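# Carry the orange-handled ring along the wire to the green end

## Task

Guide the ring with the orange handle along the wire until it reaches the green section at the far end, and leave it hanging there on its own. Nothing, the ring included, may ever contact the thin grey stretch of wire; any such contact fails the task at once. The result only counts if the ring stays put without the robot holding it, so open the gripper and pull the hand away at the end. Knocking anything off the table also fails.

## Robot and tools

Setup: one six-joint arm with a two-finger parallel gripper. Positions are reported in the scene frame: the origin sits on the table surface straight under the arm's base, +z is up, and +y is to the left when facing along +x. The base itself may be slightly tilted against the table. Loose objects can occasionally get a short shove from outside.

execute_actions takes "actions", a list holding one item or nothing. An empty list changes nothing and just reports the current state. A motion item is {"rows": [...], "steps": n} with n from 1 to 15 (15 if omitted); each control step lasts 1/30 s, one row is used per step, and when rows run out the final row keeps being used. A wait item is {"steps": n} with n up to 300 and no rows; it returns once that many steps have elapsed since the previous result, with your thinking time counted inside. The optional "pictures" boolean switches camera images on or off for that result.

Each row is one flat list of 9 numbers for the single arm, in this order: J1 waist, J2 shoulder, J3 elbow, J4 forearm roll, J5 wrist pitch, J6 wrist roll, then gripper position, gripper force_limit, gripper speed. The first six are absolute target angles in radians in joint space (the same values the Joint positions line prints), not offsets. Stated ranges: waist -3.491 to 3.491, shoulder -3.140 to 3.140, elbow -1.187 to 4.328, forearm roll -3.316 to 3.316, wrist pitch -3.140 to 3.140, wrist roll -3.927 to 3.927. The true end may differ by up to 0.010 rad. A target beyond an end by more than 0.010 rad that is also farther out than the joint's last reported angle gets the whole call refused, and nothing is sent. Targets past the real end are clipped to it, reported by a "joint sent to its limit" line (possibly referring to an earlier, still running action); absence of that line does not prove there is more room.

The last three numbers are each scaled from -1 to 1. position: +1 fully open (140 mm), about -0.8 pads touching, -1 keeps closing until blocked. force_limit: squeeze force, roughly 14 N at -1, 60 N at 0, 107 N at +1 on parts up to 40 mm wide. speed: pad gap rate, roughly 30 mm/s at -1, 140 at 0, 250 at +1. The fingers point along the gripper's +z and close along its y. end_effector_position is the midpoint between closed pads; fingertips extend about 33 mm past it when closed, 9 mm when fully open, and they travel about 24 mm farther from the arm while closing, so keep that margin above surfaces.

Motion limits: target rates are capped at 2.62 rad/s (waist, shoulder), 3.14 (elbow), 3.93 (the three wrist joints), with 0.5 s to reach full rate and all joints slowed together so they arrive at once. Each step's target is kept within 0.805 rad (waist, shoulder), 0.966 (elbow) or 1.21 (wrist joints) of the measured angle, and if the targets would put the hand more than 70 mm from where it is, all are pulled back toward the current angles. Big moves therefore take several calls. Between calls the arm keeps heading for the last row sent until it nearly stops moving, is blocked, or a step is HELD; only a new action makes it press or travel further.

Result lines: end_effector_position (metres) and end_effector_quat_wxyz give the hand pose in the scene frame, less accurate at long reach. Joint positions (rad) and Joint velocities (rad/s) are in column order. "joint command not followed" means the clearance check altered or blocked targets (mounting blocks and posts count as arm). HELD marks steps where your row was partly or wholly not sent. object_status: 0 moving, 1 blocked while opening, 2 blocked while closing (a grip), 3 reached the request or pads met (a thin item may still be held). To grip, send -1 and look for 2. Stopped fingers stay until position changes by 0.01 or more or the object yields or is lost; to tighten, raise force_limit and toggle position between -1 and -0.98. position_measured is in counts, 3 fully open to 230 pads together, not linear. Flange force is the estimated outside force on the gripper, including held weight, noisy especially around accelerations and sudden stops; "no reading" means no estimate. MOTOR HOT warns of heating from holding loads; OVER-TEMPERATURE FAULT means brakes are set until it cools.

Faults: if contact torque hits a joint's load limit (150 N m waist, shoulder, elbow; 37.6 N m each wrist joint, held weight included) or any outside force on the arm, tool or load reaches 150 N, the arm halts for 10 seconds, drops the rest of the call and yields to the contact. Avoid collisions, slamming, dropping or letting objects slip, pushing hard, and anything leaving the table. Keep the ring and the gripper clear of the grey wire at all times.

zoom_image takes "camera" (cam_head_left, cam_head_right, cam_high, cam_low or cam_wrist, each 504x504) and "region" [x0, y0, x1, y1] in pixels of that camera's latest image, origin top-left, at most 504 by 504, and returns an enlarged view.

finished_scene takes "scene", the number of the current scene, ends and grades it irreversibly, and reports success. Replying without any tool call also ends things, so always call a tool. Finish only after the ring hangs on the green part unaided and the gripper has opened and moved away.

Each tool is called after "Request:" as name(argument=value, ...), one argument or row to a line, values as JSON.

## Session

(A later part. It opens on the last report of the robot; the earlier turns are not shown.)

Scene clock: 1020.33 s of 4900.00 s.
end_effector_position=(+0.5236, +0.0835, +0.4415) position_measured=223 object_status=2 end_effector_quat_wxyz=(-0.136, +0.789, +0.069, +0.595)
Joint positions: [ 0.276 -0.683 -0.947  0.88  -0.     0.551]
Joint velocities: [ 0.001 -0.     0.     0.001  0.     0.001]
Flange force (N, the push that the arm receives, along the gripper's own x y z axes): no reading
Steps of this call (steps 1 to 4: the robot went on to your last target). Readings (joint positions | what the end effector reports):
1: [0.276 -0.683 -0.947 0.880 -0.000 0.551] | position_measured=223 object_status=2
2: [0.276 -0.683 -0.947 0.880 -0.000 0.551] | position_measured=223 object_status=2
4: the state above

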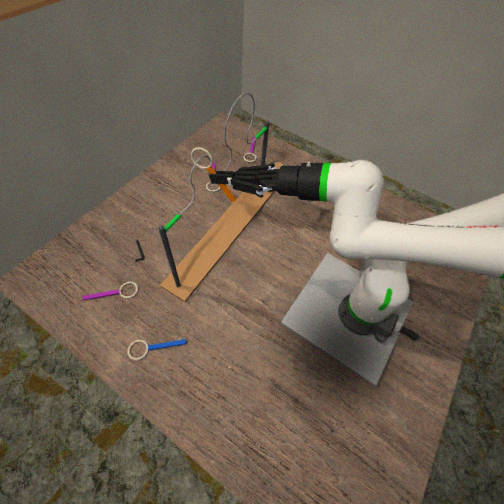

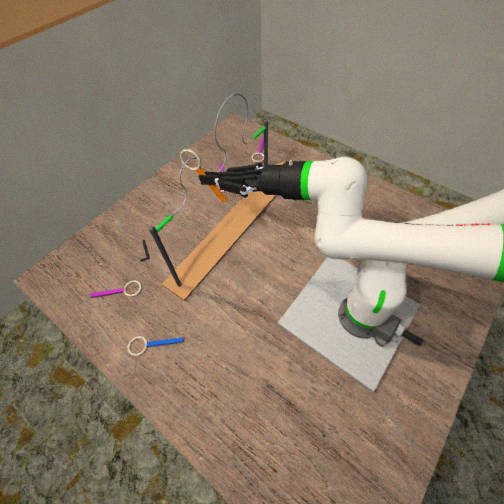

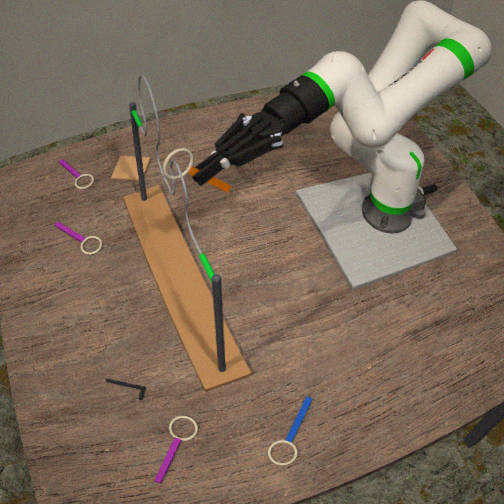

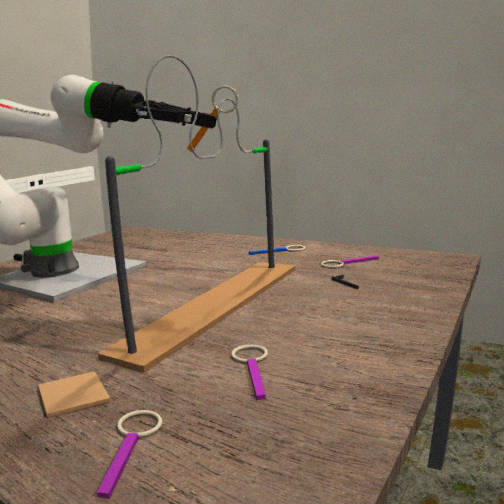

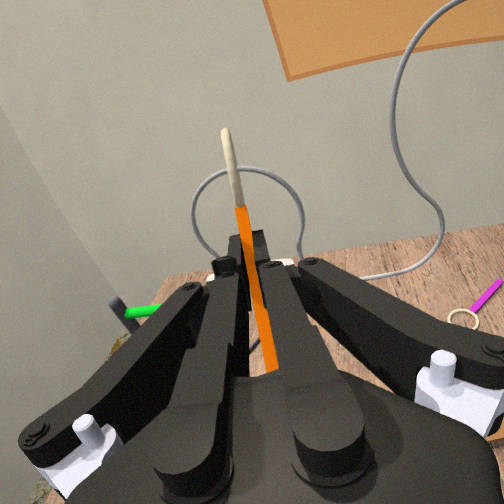

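Request:
execute_actions(
  actions=[
    {"rows": [[0.1766,-0.6492,-0.9496,1.31,0.0,0.9589,-1,0.2,-0.7]], "steps": 12},
  ],
  pictures=false,
)

Request:
execute_actions(
  actions=[
    {"rows": [[0.0753,-0.6248,-0.9277,1.75,0.0,1.3043,-1,0.2,-0.7]], "steps": 15},
  ],
)

Request:
zoom_image(
  camera="cam_wrist",
  region=[60, 0, 340, 280],
)

Request:
zoom_image(
  camera="cam_high",
  region=[130, 130, 250, 250],
)

Scene clock: 1083.43 s of 4900.00 s.
end_effector_position=(+0.5317, +0.0820, +0.4463) position_measured=223 object_status=2 end_effector_quat_wxyz=(+0.122, +0.730, +0.332, +0.585)
Joint positions: [ 0.184 -0.652 -0.949  1.275  0.     0.926]
Joint velocities: [-0.164  0.056 -0.005  0.708  0.     0.673]
Flange force (N, the push that the arm receives, along the gripper's own x y z axes): no reading
Steps of this call (steps 1 to 15: the robot went on to your last target; steps 16 to 90: nothing new was sent; then 59.70 s passed at rest; steps 91 to 102: all 12 steps of this action). Readings (joint positions | what the end effector reports):
91: [0.275 -0.683 -0.947 0.881 0.000 0.552] | position_measured=223 object_status=2
92: [0.274 -0.682 -0.947 0.888 0.000 0.559] | position_measured=223 object_status=2
94: [0.265 -0.679 -0.947 0.928 0.000 0.597] | position_measured=223 object_status=2
98: [0.223 -0.665 -0.948 1.111 0.000 0.770] | position_measured=223 object_status=2
102: the state above

Scene clock: 1083.93 s of 4900.00 s.
end_effector_position=(+0.5399, +0.0850, +0.4521) position_measured=223 object_status=2 end_effector_quat_wxyz=(+0.377, +0.561, +0.575, +0.461)
Joint positions: [ 0.075 -0.625 -0.928  1.75   0.     1.304]
Joint velocities: [-0.     0.    -0.001  0.008 -0.     0.004]
Flange force (N, the push that the arm receives, along the gripper's own x y z axes): no reading
Steps of this call (steps 1 to 15: all 15 steps of this action). Readings (joint positions | what the end effector reports):
1: [0.180 -0.650 -0.949 1.296 0.000 0.946] | position_measured=223 object_status=2
2: [0.174 -0.649 -0.949 1.320 0.000 0.968] | position_measured=223 object_status=2
4: [0.158 -0.644 -0.945 1.393 0.000 1.030] | position_measured=223 object_status=2
8: [0.107 -0.632 -0.935 1.612 0.000 1.202] | position_measured=223 object_status=2
15: the state above

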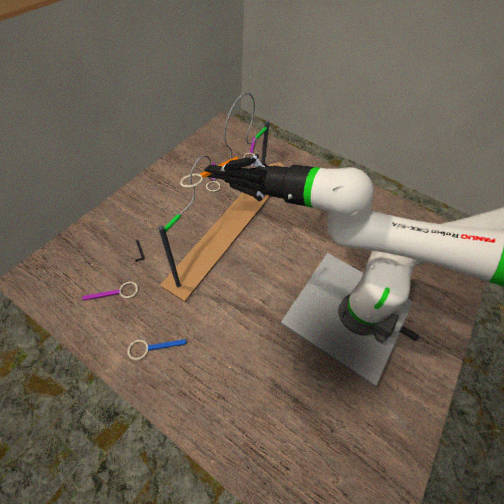

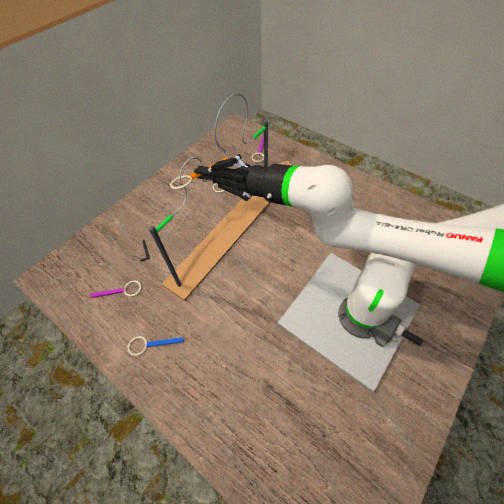

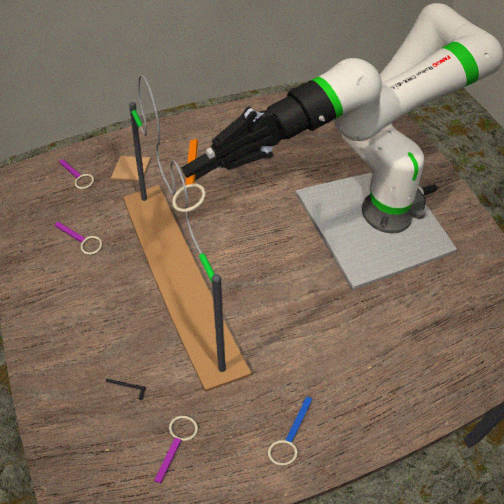

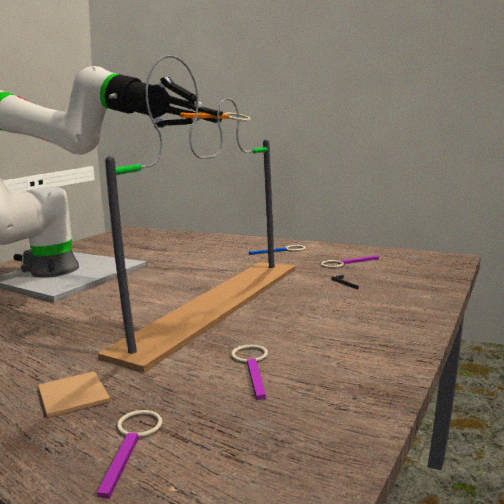

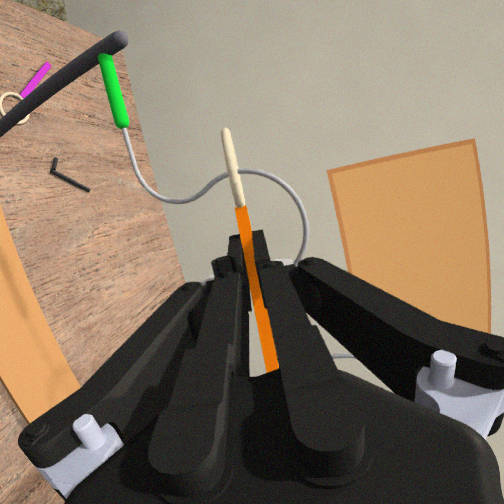

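Region (60, 0, 340, 280) of cam_wrist's 504x504 image, scaled by 1.800, with more detail than that image has.

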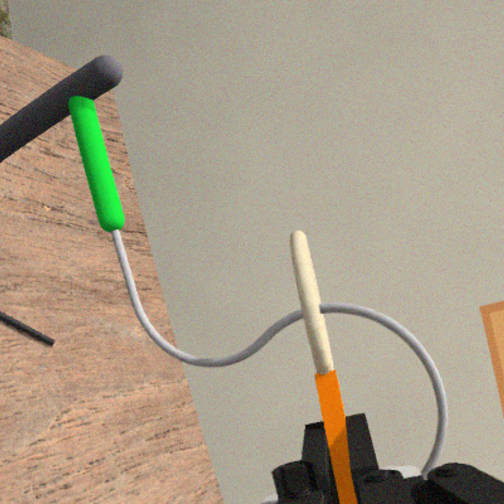

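Region (130, 130, 250, 250) of cam_high's 504x504 image, scaled by 4.200, with more detail than that image has.

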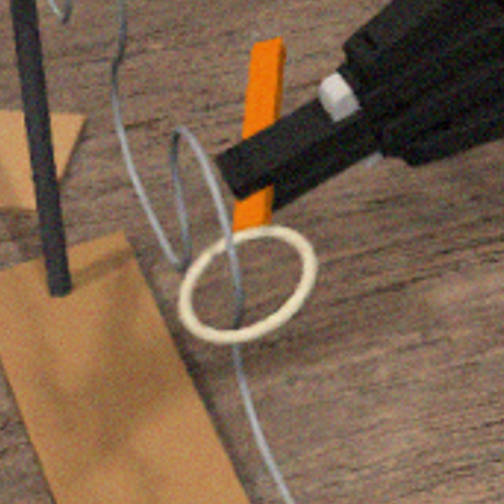

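Request:
execute_actions(
  actions=[
    {"rows": [[-0.0300,-0.6266,-0.9689,2.2,0.0,0.7671,-1,0.2,-0.7]], "steps": 14},
  ],
  pictures=false,
)

Request:
execute_actions(
  actions=[
    {"rows": [[-0.0531,-0.6072,-0.9726,2.7,0.0,-0.4311,-1,0.2,-0.7]], "steps": 15},
  ],
  pictures=false,
)

Request:
execute_actions(
  actions=[
    {"steps": 10},
  ],
)

Request:
zoom_image(
  camera="cam_wrist",
  region=[60, 0, 340, 280],
)

Request:
zoom_image(
  camera="cam_high",
  region=[140, 170, 260, 290],
)

Scene clock: 1155.07 s of 4900.00 s.
end_effector_position=(+0.5330, +0.0810, +0.4022) position_measured=223 object_status=2 end_effector_quat_wxyz=(+0.371, +0.619, +0.529, +0.446)
Joint positions: [-0.025 -0.626 -0.967  2.177 -0.     0.794]
Joint velocities: [-0.122 -0.004 -0.047  0.522 -0.    -0.621]
Flange force (N, the push that the arm receives, along the gripper's own x y z axes): no reading
Steps of this call (steps 1 to 15: the robot went on to your last target; steps 16 to 90: nothing new was sent; then 67.67 s passed at rest; steps 91 to 104: all 14 steps of this action). Readings (joint positions | what the end effector reports):
91: [0.075 -0.625 -0.928 1.751 0.000 1.304] | position_measured=223 object_status=2
92: [0.074 -0.625 -0.928 1.757 0.000 1.297] | position_measured=223 object_status=2
94: [0.066 -0.625 -0.931 1.790 0.000 1.256] | position_measured=223 object_status=2
98: [0.030 -0.625 -0.945 1.945 -0.000 1.072] | position_measured=223 object_status=2
104: the state above

Scene clock: 1155.57 s of 4900.00 s.
end_effector_position=(+0.5229, +0.1051, +0.3522) position_measured=223 object_status=2 end_effector_quat_wxyz=(+0.244, +0.746, +0.340, +0.517)
Joint positions: [-0.051 -0.612 -0.972  2.607 -0.    -0.169]
Joint velocities: [-0.023  0.038 -0.004  0.716  0.    -1.984]
Flange force (N, the push that the arm receives, along the gripper's own x y z axes): no reading
Steps of this call (steps 1 to 15: all 15 steps of this action). Readings (joint positions | what the end effector reports):
1: [-0.028 -0.626 -0.968 2.192 -0.000 0.775] | position_measured=223 object_status=2
2: [-0.031 -0.626 -0.969 2.207 -0.000 0.753] | position_measured=223 object_status=2
4: [-0.035 -0.626 -0.970 2.247 -0.000 0.684] | position_measured=223 object_status=2
8: [-0.042 -0.622 -0.971 2.368 -0.000 0.442] | position_measured=223 object_status=2
15: the state above

Scene clock: 1155.90 s of 4900.00 s.
end_effector_position=(+0.5201, +0.1095, +0.3395) position_measured=223 object_status=2 end_effector_quat_wxyz=(+0.200, +0.774, +0.275, +0.534)
Joint positions: [-0.053 -0.607 -0.973  2.7   -0.    -0.431]
Joint velocities: [ 0.002 -0.     0.     0.001 -0.    -0.003]
Flange force (N, the push that the arm receives, along the gripper's own x y z axes): no reading
Steps of this call (steps 1 to 10: the robot went on to your last target). Readings (joint positions | what the end effector reports):
1: [-0.051 -0.611 -0.972 2.630 -0.000 -0.232] | position_measured=223 object_status=2
2: [-0.052 -0.610 -0.972 2.650 -0.000 -0.286] | position_measured=223 object_status=2
4: [-0.053 -0.608 -0.973 2.679 -0.000 -0.369] | position_measured=223 object_status=2
8: [-0.053 -0.607 -0.973 2.700 -0.000 -0.430] | position_measured=223 object_status=2
10: the state above

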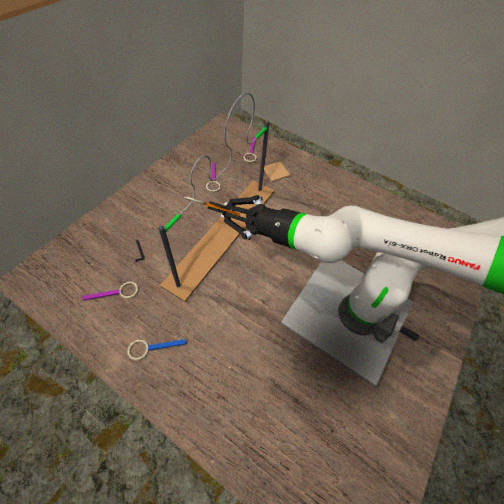

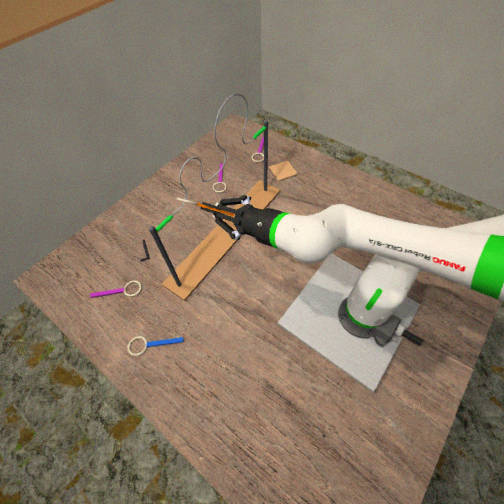

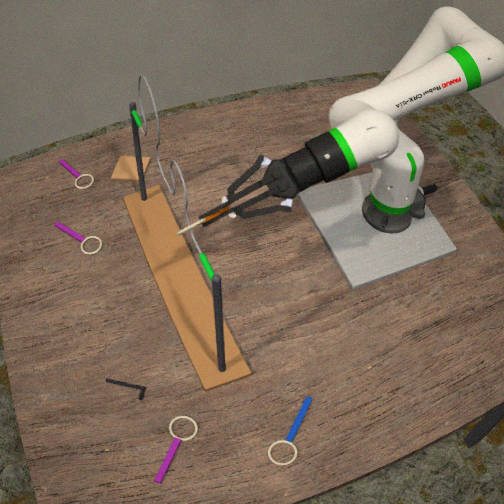

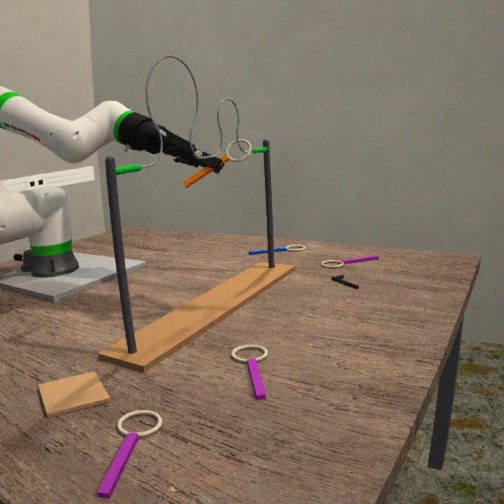

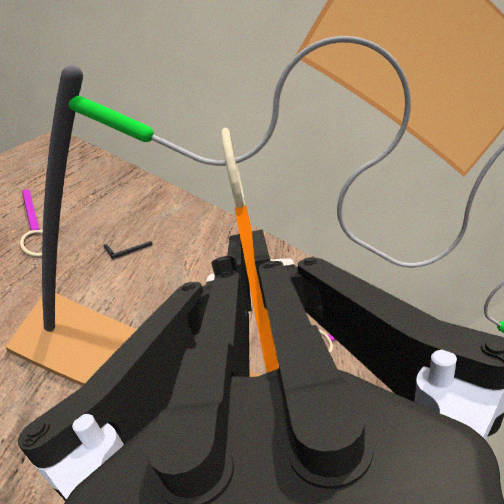

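Region (60, 0, 340, 280) of cam_wrist's 504x504 image, scaled by 1.800, with more detail than that image has.

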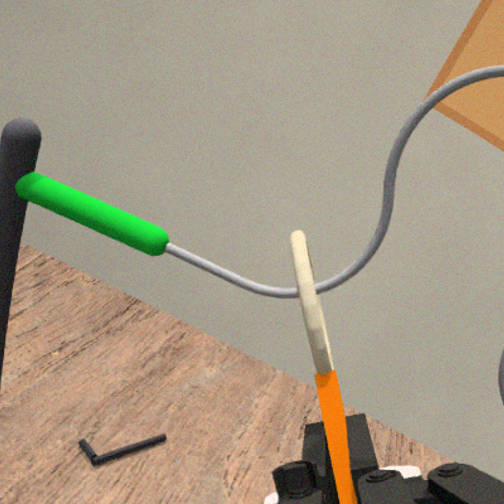

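Region (140, 170, 260, 290) of cam_high's 504x504 image, scaled by 4.200, with more detail than that image has.

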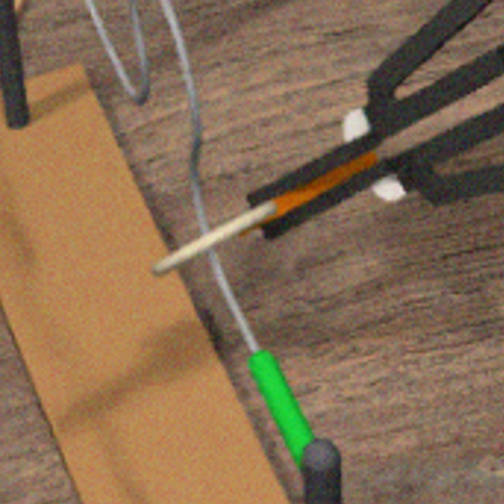

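Request:
execute_actions(
  actions=[
    {"rows": [[0.0606,-0.4687,-0.9775,3.1416,-0.2819,-1.5708,-1,0.2,-0.7]], "steps": 15},
  ],
  pictures=false,
)

Request:
execute_actions(
  actions=[
    {"steps": 6},
  ],
  pictures=false,
)

Request:
execute_actions(
  actions=[
    {"rows": [[0.1167,-0.1499,-1.0596,3.1416,-0.9097,-1.5708,-1,0.2,-0.7]], "steps": 15},
  ],
  pictures=false,
)

Request:
execute_actions(
  actions=[
    {"rows": [[0.1394,0.2750,-1.0199,3.1416,-1.5043,-1.5708,-1,0.2,-0.7]], "steps": 15},
  ],
  pictures=false,
)

Request:
execute_actions(
  actions=[
    {"steps": 5},
  ],
)

Request:
zoom_image(
  camera="cam_wrist",
  region=[140, 100, 320, 280],
)

Request:
zoom_image(
  camera="cam_high",
  region=[160, 210, 280, 330],
)

Request:
zoom_image(
  camera="cam_low",
  region=[200, 110, 320, 230],
)

Scene clock: 1212.03 s of 4900.00 s.
end_effector_position=(+0.5242, +0.1551, +0.3162) position_measured=223 object_status=2 end_effector_quat_wxyz=(+0.051, +0.787, +0.098, +0.607)
Joint positions: [ 0.028 -0.508 -0.976  3.017 -0.202 -1.248]
Joint velocities: [ 0.221  0.268 -0.009  0.852 -0.543 -2.198]
Flange force (N, the push that the arm receives, along the gripper's own x y z axes): no reading
Steps of this call (steps 1 to 30: the robot went on to your last target; steps 31 to 90: nothing new was sent; then 52.63 s passed at rest; steps 91 to 105: all 15 steps of this action). Readings (joint positions | what the end effector reports):
91: [-0.053 -0.607 -0.973 2.700 -0.000 -0.432] | position_measured=223 object_status=2
92: [-0.053 -0.606 -0.973 2.703 -0.002 -0.439] | position_measured=223 object_status=2
94: [-0.049 -0.601 -0.973 2.719 -0.012 -0.479] | position_measured=223 object_status=2
98: [-0.030 -0.579 -0.974 2.790 -0.057 -0.663] | position_measured=223 object_status=2
105: the state above

Scene clock: 1212.23 s of 4900.00 s.
end_effector_position=(+0.5210, +0.1794, +0.3087) position_measured=223 object_status=2 end_effector_quat_wxyz=(-0.022, +0.780, +0.044, +0.624)
Joint positions: [ 0.058 -0.472 -0.977  3.13  -0.274 -1.54 ]
Joint velocities: [ 0.067  0.081 -0.003  0.258 -0.164 -0.664]
Flange force (N, the push that the arm receives, along the gripper's own x y z axes): no reading
Steps of this call (steps 1 to 6: the robot went on to your last target). Readings (joint positions | what the end effector reports):
1: [0.036 -0.499 -0.976 3.044 -0.220 -1.319] | position_measured=223 object_status=2
2: [0.042 -0.492 -0.977 3.068 -0.235 -1.380] | position_measured=223 object_status=2
4: [0.051 -0.480 -0.977 3.106 -0.259 -1.478] | position_measured=223 object_status=2
6: the state above

Scene clock: 1212.73 s of 4900.00 s.
end_effector_position=(+0.5315, +0.2137, +0.2981) position_measured=223 object_status=2 end_effector_quat_wxyz=(-0.053, +0.706, +0.055, +0.704)
Joint positions: [ 0.115 -0.163 -1.056  3.142 -0.884 -1.571]
Joint velocities: [ 0.04   0.312 -0.086 -0.001 -0.608 -0.   ]
Flange force (N, the push that the arm receives, along the gripper's own x y z axes): no reading
Steps of this call (steps 1 to 15: all 15 steps of this action). Readings (joint positions | what the end effector reports):
1: [0.060 -0.470 -0.978 3.137 -0.280 -1.558] | position_measured=223 object_status=2
2: [0.062 -0.464 -0.978 3.139 -0.291 -1.568] | position_measured=223 object_status=2
4: [0.069 -0.441 -0.983 3.140 -0.337 -1.570] | position_measured=223 object_status=2
8: [0.090 -0.341 -1.008 3.141 -0.535 -1.571] | position_measured=223 object_status=2
15: the state above

Scene clock: 1213.23 s of 4900.00 s.
end_effector_position=(+0.5437, +0.2294, +0.2876) position_measured=223 object_status=2 end_effector_quat_wxyz=(-0.068, +0.626, +0.056, +0.775)
Joint positions: [ 0.139  0.265 -1.021  3.142 -1.49  -1.571]
Joint velocities: [ 0.012  0.318  0.031  0.001 -0.409 -0.   ]
Flange force (N, the push that the arm receives, along the gripper's own x y z axes): [-36.5 -8.4 -1.2]
Steps of this call (steps 1 to 15: all 15 steps of this action). Readings (joint positions | what the end effector reports):
1: [0.116 -0.154 -1.058 3.142 -0.902 -1.571] | position_measured=223 object_status=2
2: [0.117 -0.142 -1.058 3.142 -0.922 -1.571] | position_measured=223 object_status=2
4: [0.120 -0.102 -1.054 3.142 -0.986 -1.571] | position_measured=223 object_status=2
8: [0.129 0.049 -1.041 3.142 -1.208 -1.571] | position_measured=223 object_status=2
15: the state above

Scene clock: 1213.40 s of 4900.00 s.
end_effector_position=(+0.5435, +0.2296, +0.2870) position_measured=223 object_status=2 end_effector_quat_wxyz=(-0.068, +0.624, +0.056, +0.776)
Joint positions: [ 0.139  0.275 -1.02   3.142 -1.504 -1.571]
Joint velocities: [-0.     0.001 -0.    -0.001 -0.001 -0.   ]
Flange force (N, the push that the arm receives, along the gripper's own x y z axes): [-0.6 5.4 -3.1]
Steps of this call (steps 1 to 5: the robot went on to your last target). Readings (joint positions | what the end effector reports):
1: [0.139 0.272 -1.020 3.142 -1.501 -1.571] | position_measured=223 object_status=2
2: [0.139 0.275 -1.020 3.142 -1.504 -1.571] | position_measured=223 object_status=2
4: [0.139 0.275 -1.020 3.142 -1.504 -1.571] | position_measured=223 object_status=2
5: the state above

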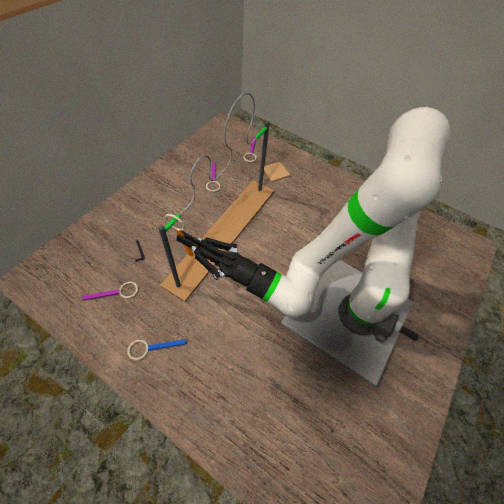

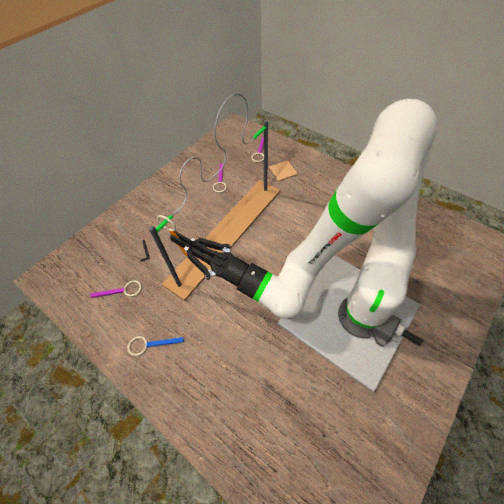

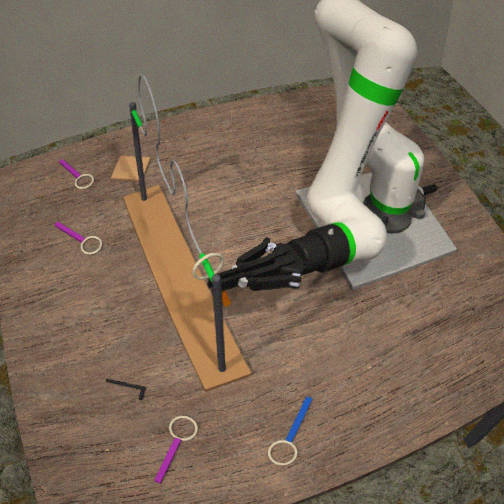

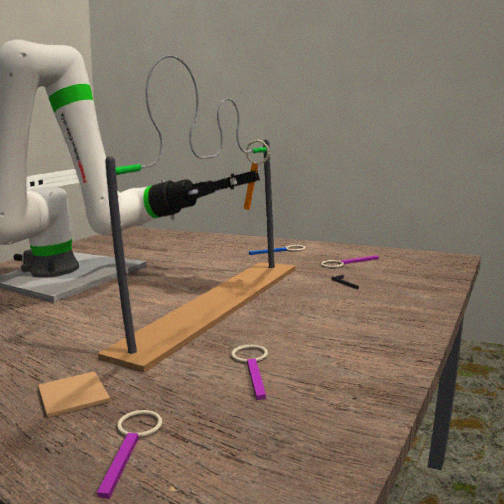

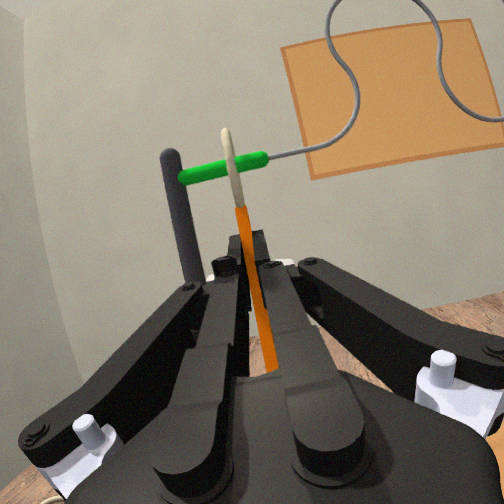

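Region (140, 100, 320, 280) of cam_wrist's 504x504 image, scaled by 2.800, with more detail than that image has.

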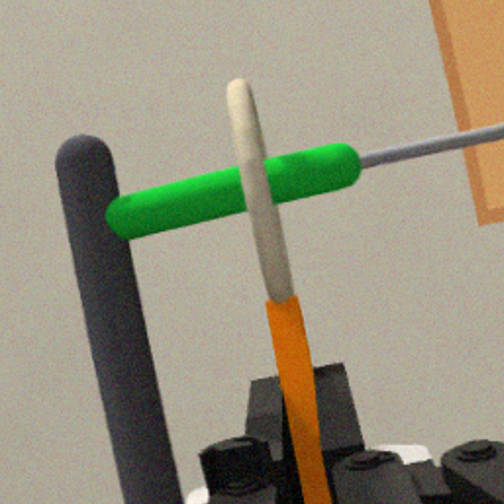

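Region (160, 210, 280, 330) of cam_high's 504x504 image, scaled by 4.200, with more detail than that image has.

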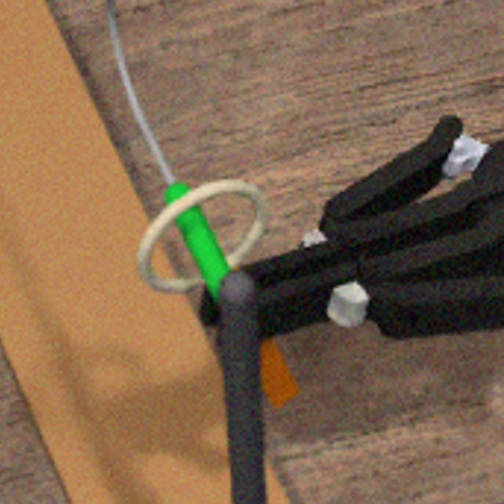

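Region (200, 110, 320, 230) of cam_low's 504x504 image, scaled by 4.200, with more detail than that image has.

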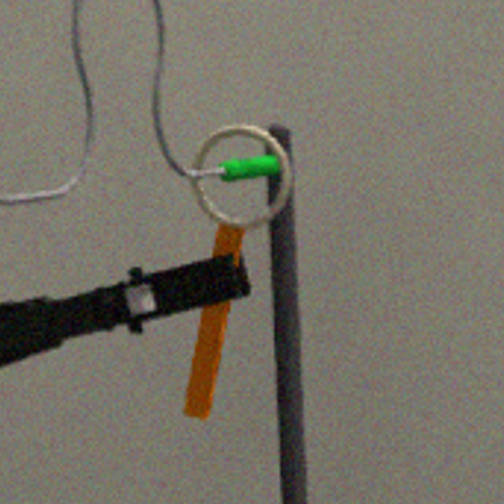

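Request:
execute_actions(
  actions=[
    {"rows": [[0.1389,0.6709,-0.8680,3.1416,-1.9577,-1.5708,-1,0.2,-0.7]], "steps": 15},
  ],
  pictures=false,
)

Request:
execute_actions(
  actions=[
    {"steps": 5},
  ],
)

Request:
zoom_image(
  camera="cam_wrist",
  region=[140, 100, 320, 280],
)

Request:
zoom_image(
  camera="cam_low",
  region=[220, 130, 300, 210],
)

Request:
zoom_image(
  camera="cam_high",
  region=[160, 210, 280, 330],
)

Scene clock: 1240.10 s of 4900.00 s.
end_effector_position=(+0.5609, +0.2325, +0.2696) position_measured=223 object_status=2 end_effector_quat_wxyz=(-0.073, +0.543, +0.049, +0.835)
Joint positions: [ 0.139  0.656 -0.874  3.142 -1.94  -1.571]
Joint velocities: [-0.002  0.385  0.147 -0.001 -0.436  0.   ]
Flange force (N, the push that the arm receives, along the gripper's own x y z axes): [-28.5 1.0 -11.6]
Steps of this call (steps 1 to 30: the robot went on to your last target; steps 31 to 90: nothing new was sent; then 23.20 s passed at rest; steps 91 to 105: all 15 steps of this action). Readings (joint positions | what the end effector reports):
91: [0.139 0.276 -1.020 3.142 -1.505 -1.571] | position_measured=223 object_status=2
92: [0.139 0.280 -1.018 3.142 -1.511 -1.571] | position_measured=223 object_status=2
94: [0.139 0.307 -1.008 3.142 -1.541 -1.571] | position_measured=223 object_status=2
98: [0.139 0.430 -0.960 3.142 -1.682 -1.571] | position_measured=223 object_status=2
105: the state above

Scene clock: 1240.27 s of 4900.00 s.
end_effector_position=(+0.5606, +0.2323, +0.2685) position_measured=223 object_status=2 end_effector_quat_wxyz=(-0.073, +0.539, +0.049, +0.837)
Joint positions: [ 0.139  0.671 -0.868  3.142 -1.958 -1.571]
Joint velocities: [-0.001 -0.001  0.001  0.002 -0.001 -0.   ]
Flange force (N, the push that the arm receives, along the gripper's own x y z axes): [0.6 7.5 -5.2]
Steps of this call (steps 1 to 5: the robot went on to your last target). Readings (joint positions | what the end effector reports):
1: [0.139 0.666 -0.870 3.142 -1.952 -1.571] | position_measured=223 object_status=2
2: [0.139 0.670 -0.868 3.142 -1.957 -1.571] | position_measured=223 object_status=2
4: [0.139 0.671 -0.868 3.142 -1.958 -1.571] | position_measured=223 object_status=2
5: the state above

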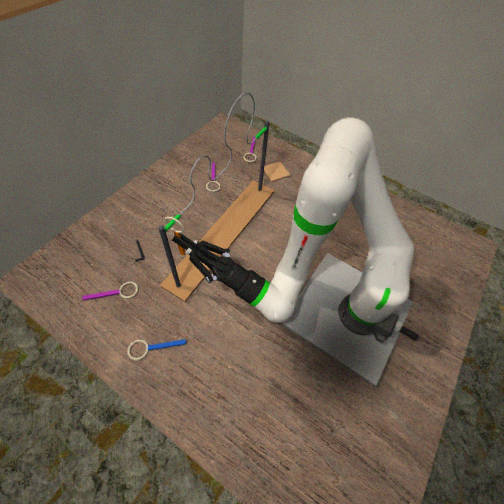

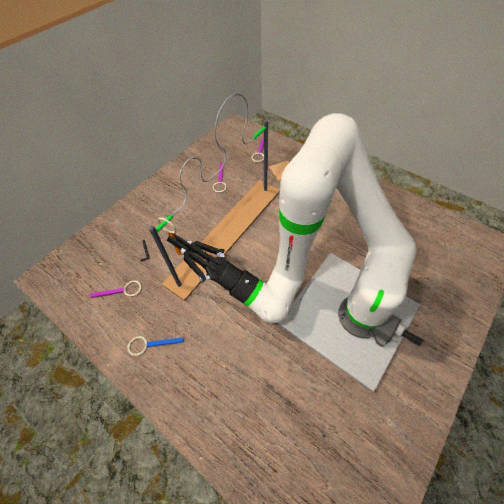

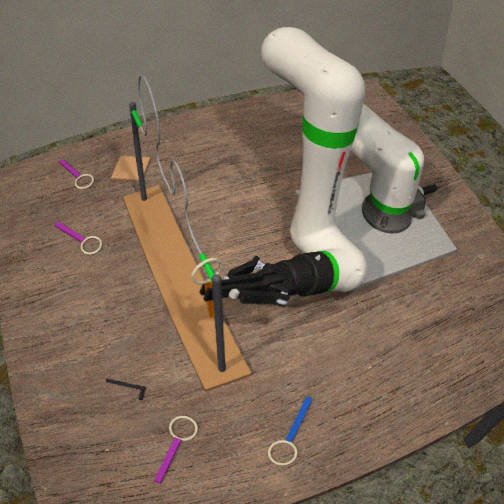

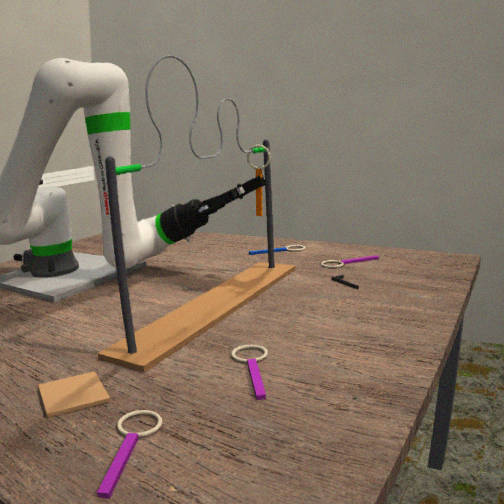

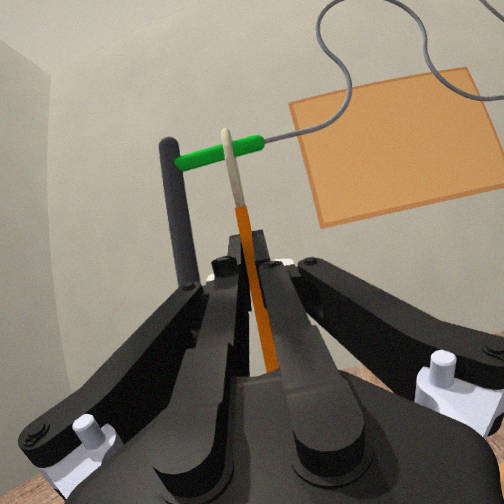

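Region (140, 100, 320, 280) of cam_wrist's 504x504 image, scaled by 2.800, with more detail than that image has.

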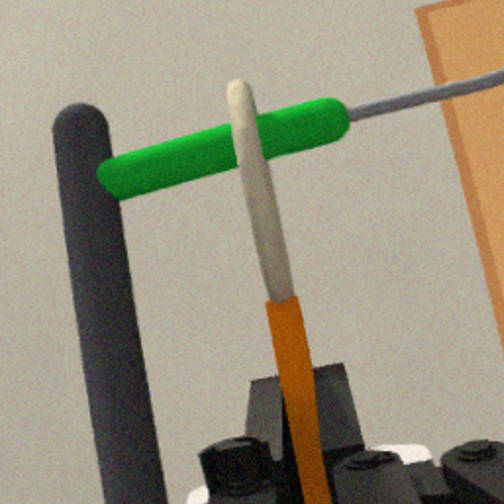

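Region (220, 130, 300, 210) of cam_low's 504x504 image, scaled by 6.300, with more detail than that image has.

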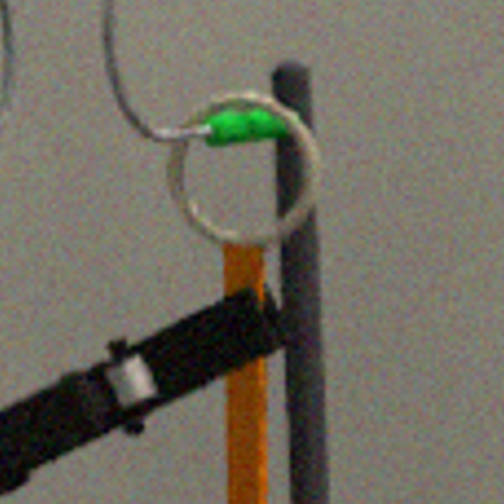

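Region (160, 210, 280, 330) of cam_high's 504x504 image, scaled by 4.200, with more detail than that image has.

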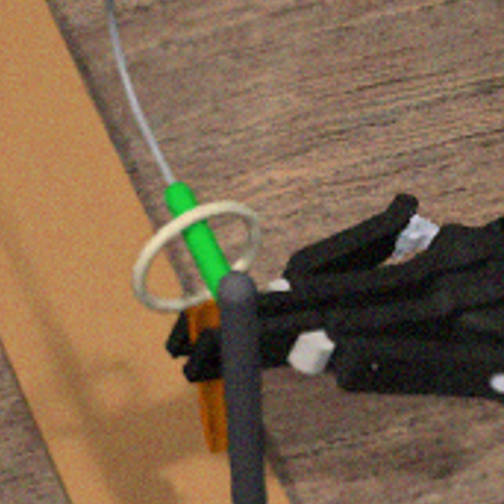

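Request:
execute_actions(
  actions=[
    {"rows": [[0.1389,0.6765,-0.8666,3.1416,-1.9620,-1.5708,-1,0.2,-0.7],[0.1389,0.6765,-0.8666,3.1416,-1.9620,-1.5708,-1,0.2,-0.7],[0.1389,0.6765,-0.8666,3.1416,-1.9620,-1.5708,-1,0.2,-0.7],[0.1389,0.6765,-0.8666,3.1416,-1.9620,-1.5708,-1,0.2,-0.7],[0.1389,0.6765,-0.8666,3.1416,-1.9620,-1.5708,-0.5,0,-0.8]], "steps": 15},
  ],
  pictures=false,
)

Request:
execute_actions(
  actions=[
    {"steps": 5},
  ],
  pictures=true,
)

Scene clock: 1293.93 s of 4900.00 s.
end_effector_position=(+0.5606, +0.2323, +0.2670) position_measured=195 object_status=0 end_effector_quat_wxyz=(-0.073, +0.539, +0.049, +0.837)
Joint positions: [ 0.139  0.676 -0.867  3.142 -1.962 -1.571]
Joint velocities: [ 0.001  0.     0.    -0.     0.    -0.   ]
Flange force (N, the push that the arm receives, along the gripper's own x y z axes): [-1.6 5.4 -4.6]
Steps of this call (steps 1 to 30: the robot went on to your last target; steps 31 to 90: nothing new was sent; then 50.17 s passed at rest; steps 91 to 105: all 15 steps of this action). Readings (joint positions | what the end effector reports):
91: [0.139 0.671 -0.868 3.142 -1.958 -1.571] | position_measured=223 object_status=2
92: [0.139 0.674 -0.867 3.142 -1.960 -1.571] | position_measured=223 object_status=2
94: [0.139 0.676 -0.867 3.142 -1.962 -1.571] | position_measured=223 object_status=2
98: [0.139 0.676 -0.867 3.142 -1.962 -1.571] | position_measured=215 object_status=0
105: the state above

Scene clock: 1294.10 s of 4900.00 s.
end_effector_position=(+0.5606, +0.2323, +0.2670) position_measured=192 object_status=0 end_effector_quat_wxyz=(-0.073, +0.539, +0.049, +0.837)
Joint positions: [ 0.139  0.676 -0.867  3.142 -1.962 -1.571]
Joint velocities: [ 0.001  0.001 -0.    -0.002 -0.    -0.   ]
Flange force (N, the push that the arm receives, along the gripper's own x y z axes): [0.7 3.6 -4.9]
Steps of this call (steps 1 to 5: the robot went on to your last target). Readings (joint positions | what the end effector reports):
1: [0.139 0.676 -0.867 3.142 -1.962 -1.571] | position_measured=193 object_status=0
2: [0.139 0.676 -0.867 3.142 -1.962 -1.571] | position_measured=192 object_status=0
4: [0.139 0.676 -0.867 3.142 -1.962 -1.571] | position_measured=192 object_status=0
5: the state above

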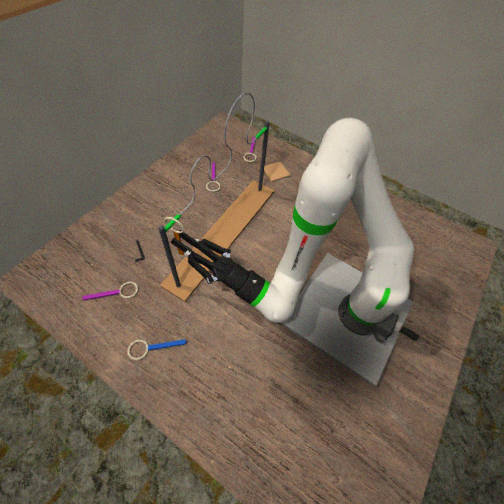

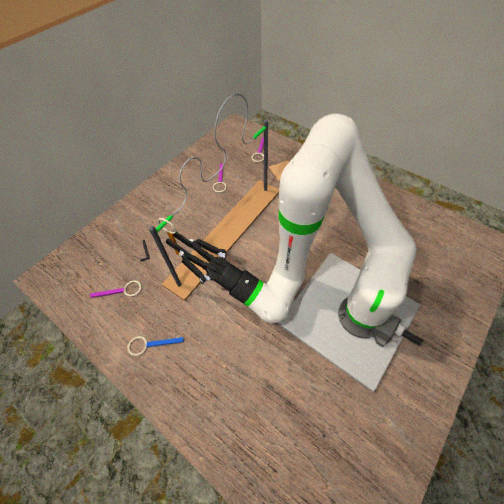

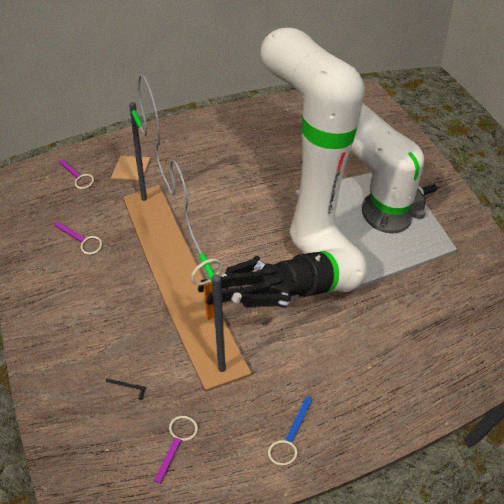

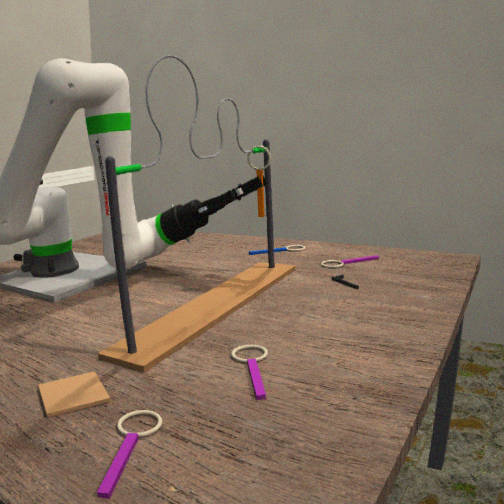

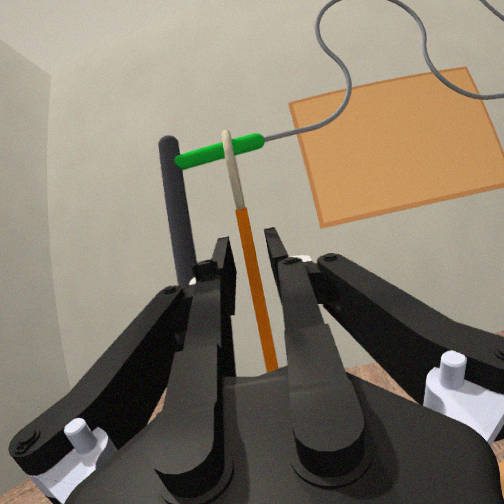

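Request:
execute_actions(
  actions=[],
)

Scene clock: 1298.10 s of 4900.00 s.
end_effector_position=(+0.5606, +0.2323, +0.2670) position_measured=192 object_status=3 end_effector_quat_wxyz=(-0.073, +0.539, +0.049, +0.837)
Joint positions: [ 0.139  0.677 -0.867  3.142 -1.962 -1.571]
Joint velocities: [0.001 0.001 0.    0.    0.    0.   ]
Flange force (N, the push that the arm receives, along the gripper's own x y z axes): [-1.5 5.3 -4.5]
Steps of this call (steps 1 to 15: the robot went on to your last target; steps 16 to 90: nothing new was sent; then 1.00 s passed at rest). Readings (joint positions | what the end effector reports):
1: [0.139 0.676 -0.867 3.142 -1.962 -1.571] | position_measured=192 object_status=0
2: [0.139 0.676 -0.867 3.142 -1.962 -1.571] | position_measured=192 object_status=3
4: [0.139 0.676 -0.867 3.142 -1.962 -1.571] | position_measured=192 object_status=3
8: [0.139 0.676 -0.867 3.142 -1.962 -1.571] | position_measured=192 object_status=3
90: the state above
The arm was judged still, so your last target was given up. Only a new action makes it travel on or press farther. Fingers that are still opening or closing keep moving.

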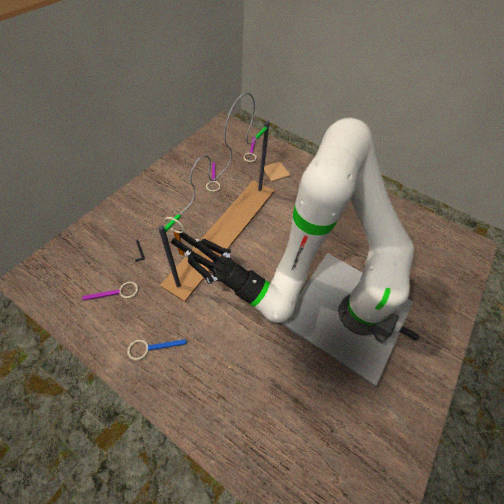

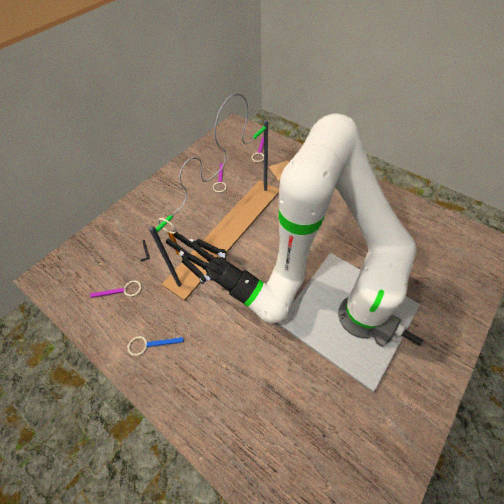

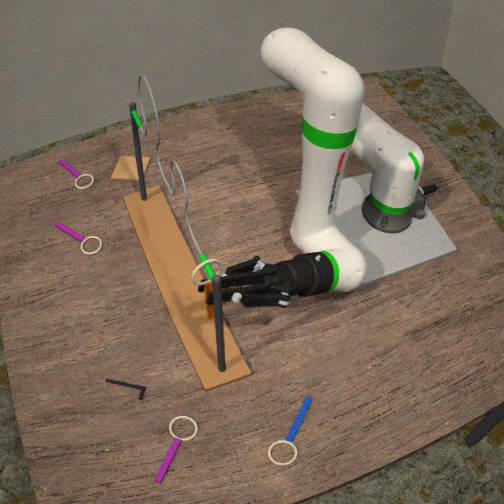

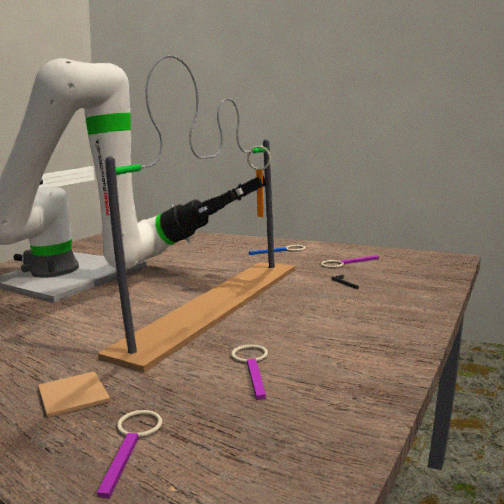

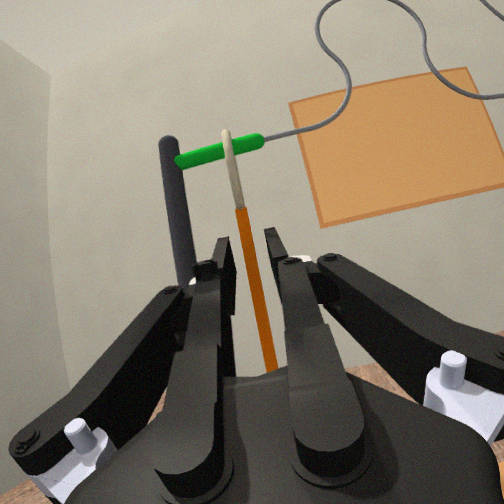

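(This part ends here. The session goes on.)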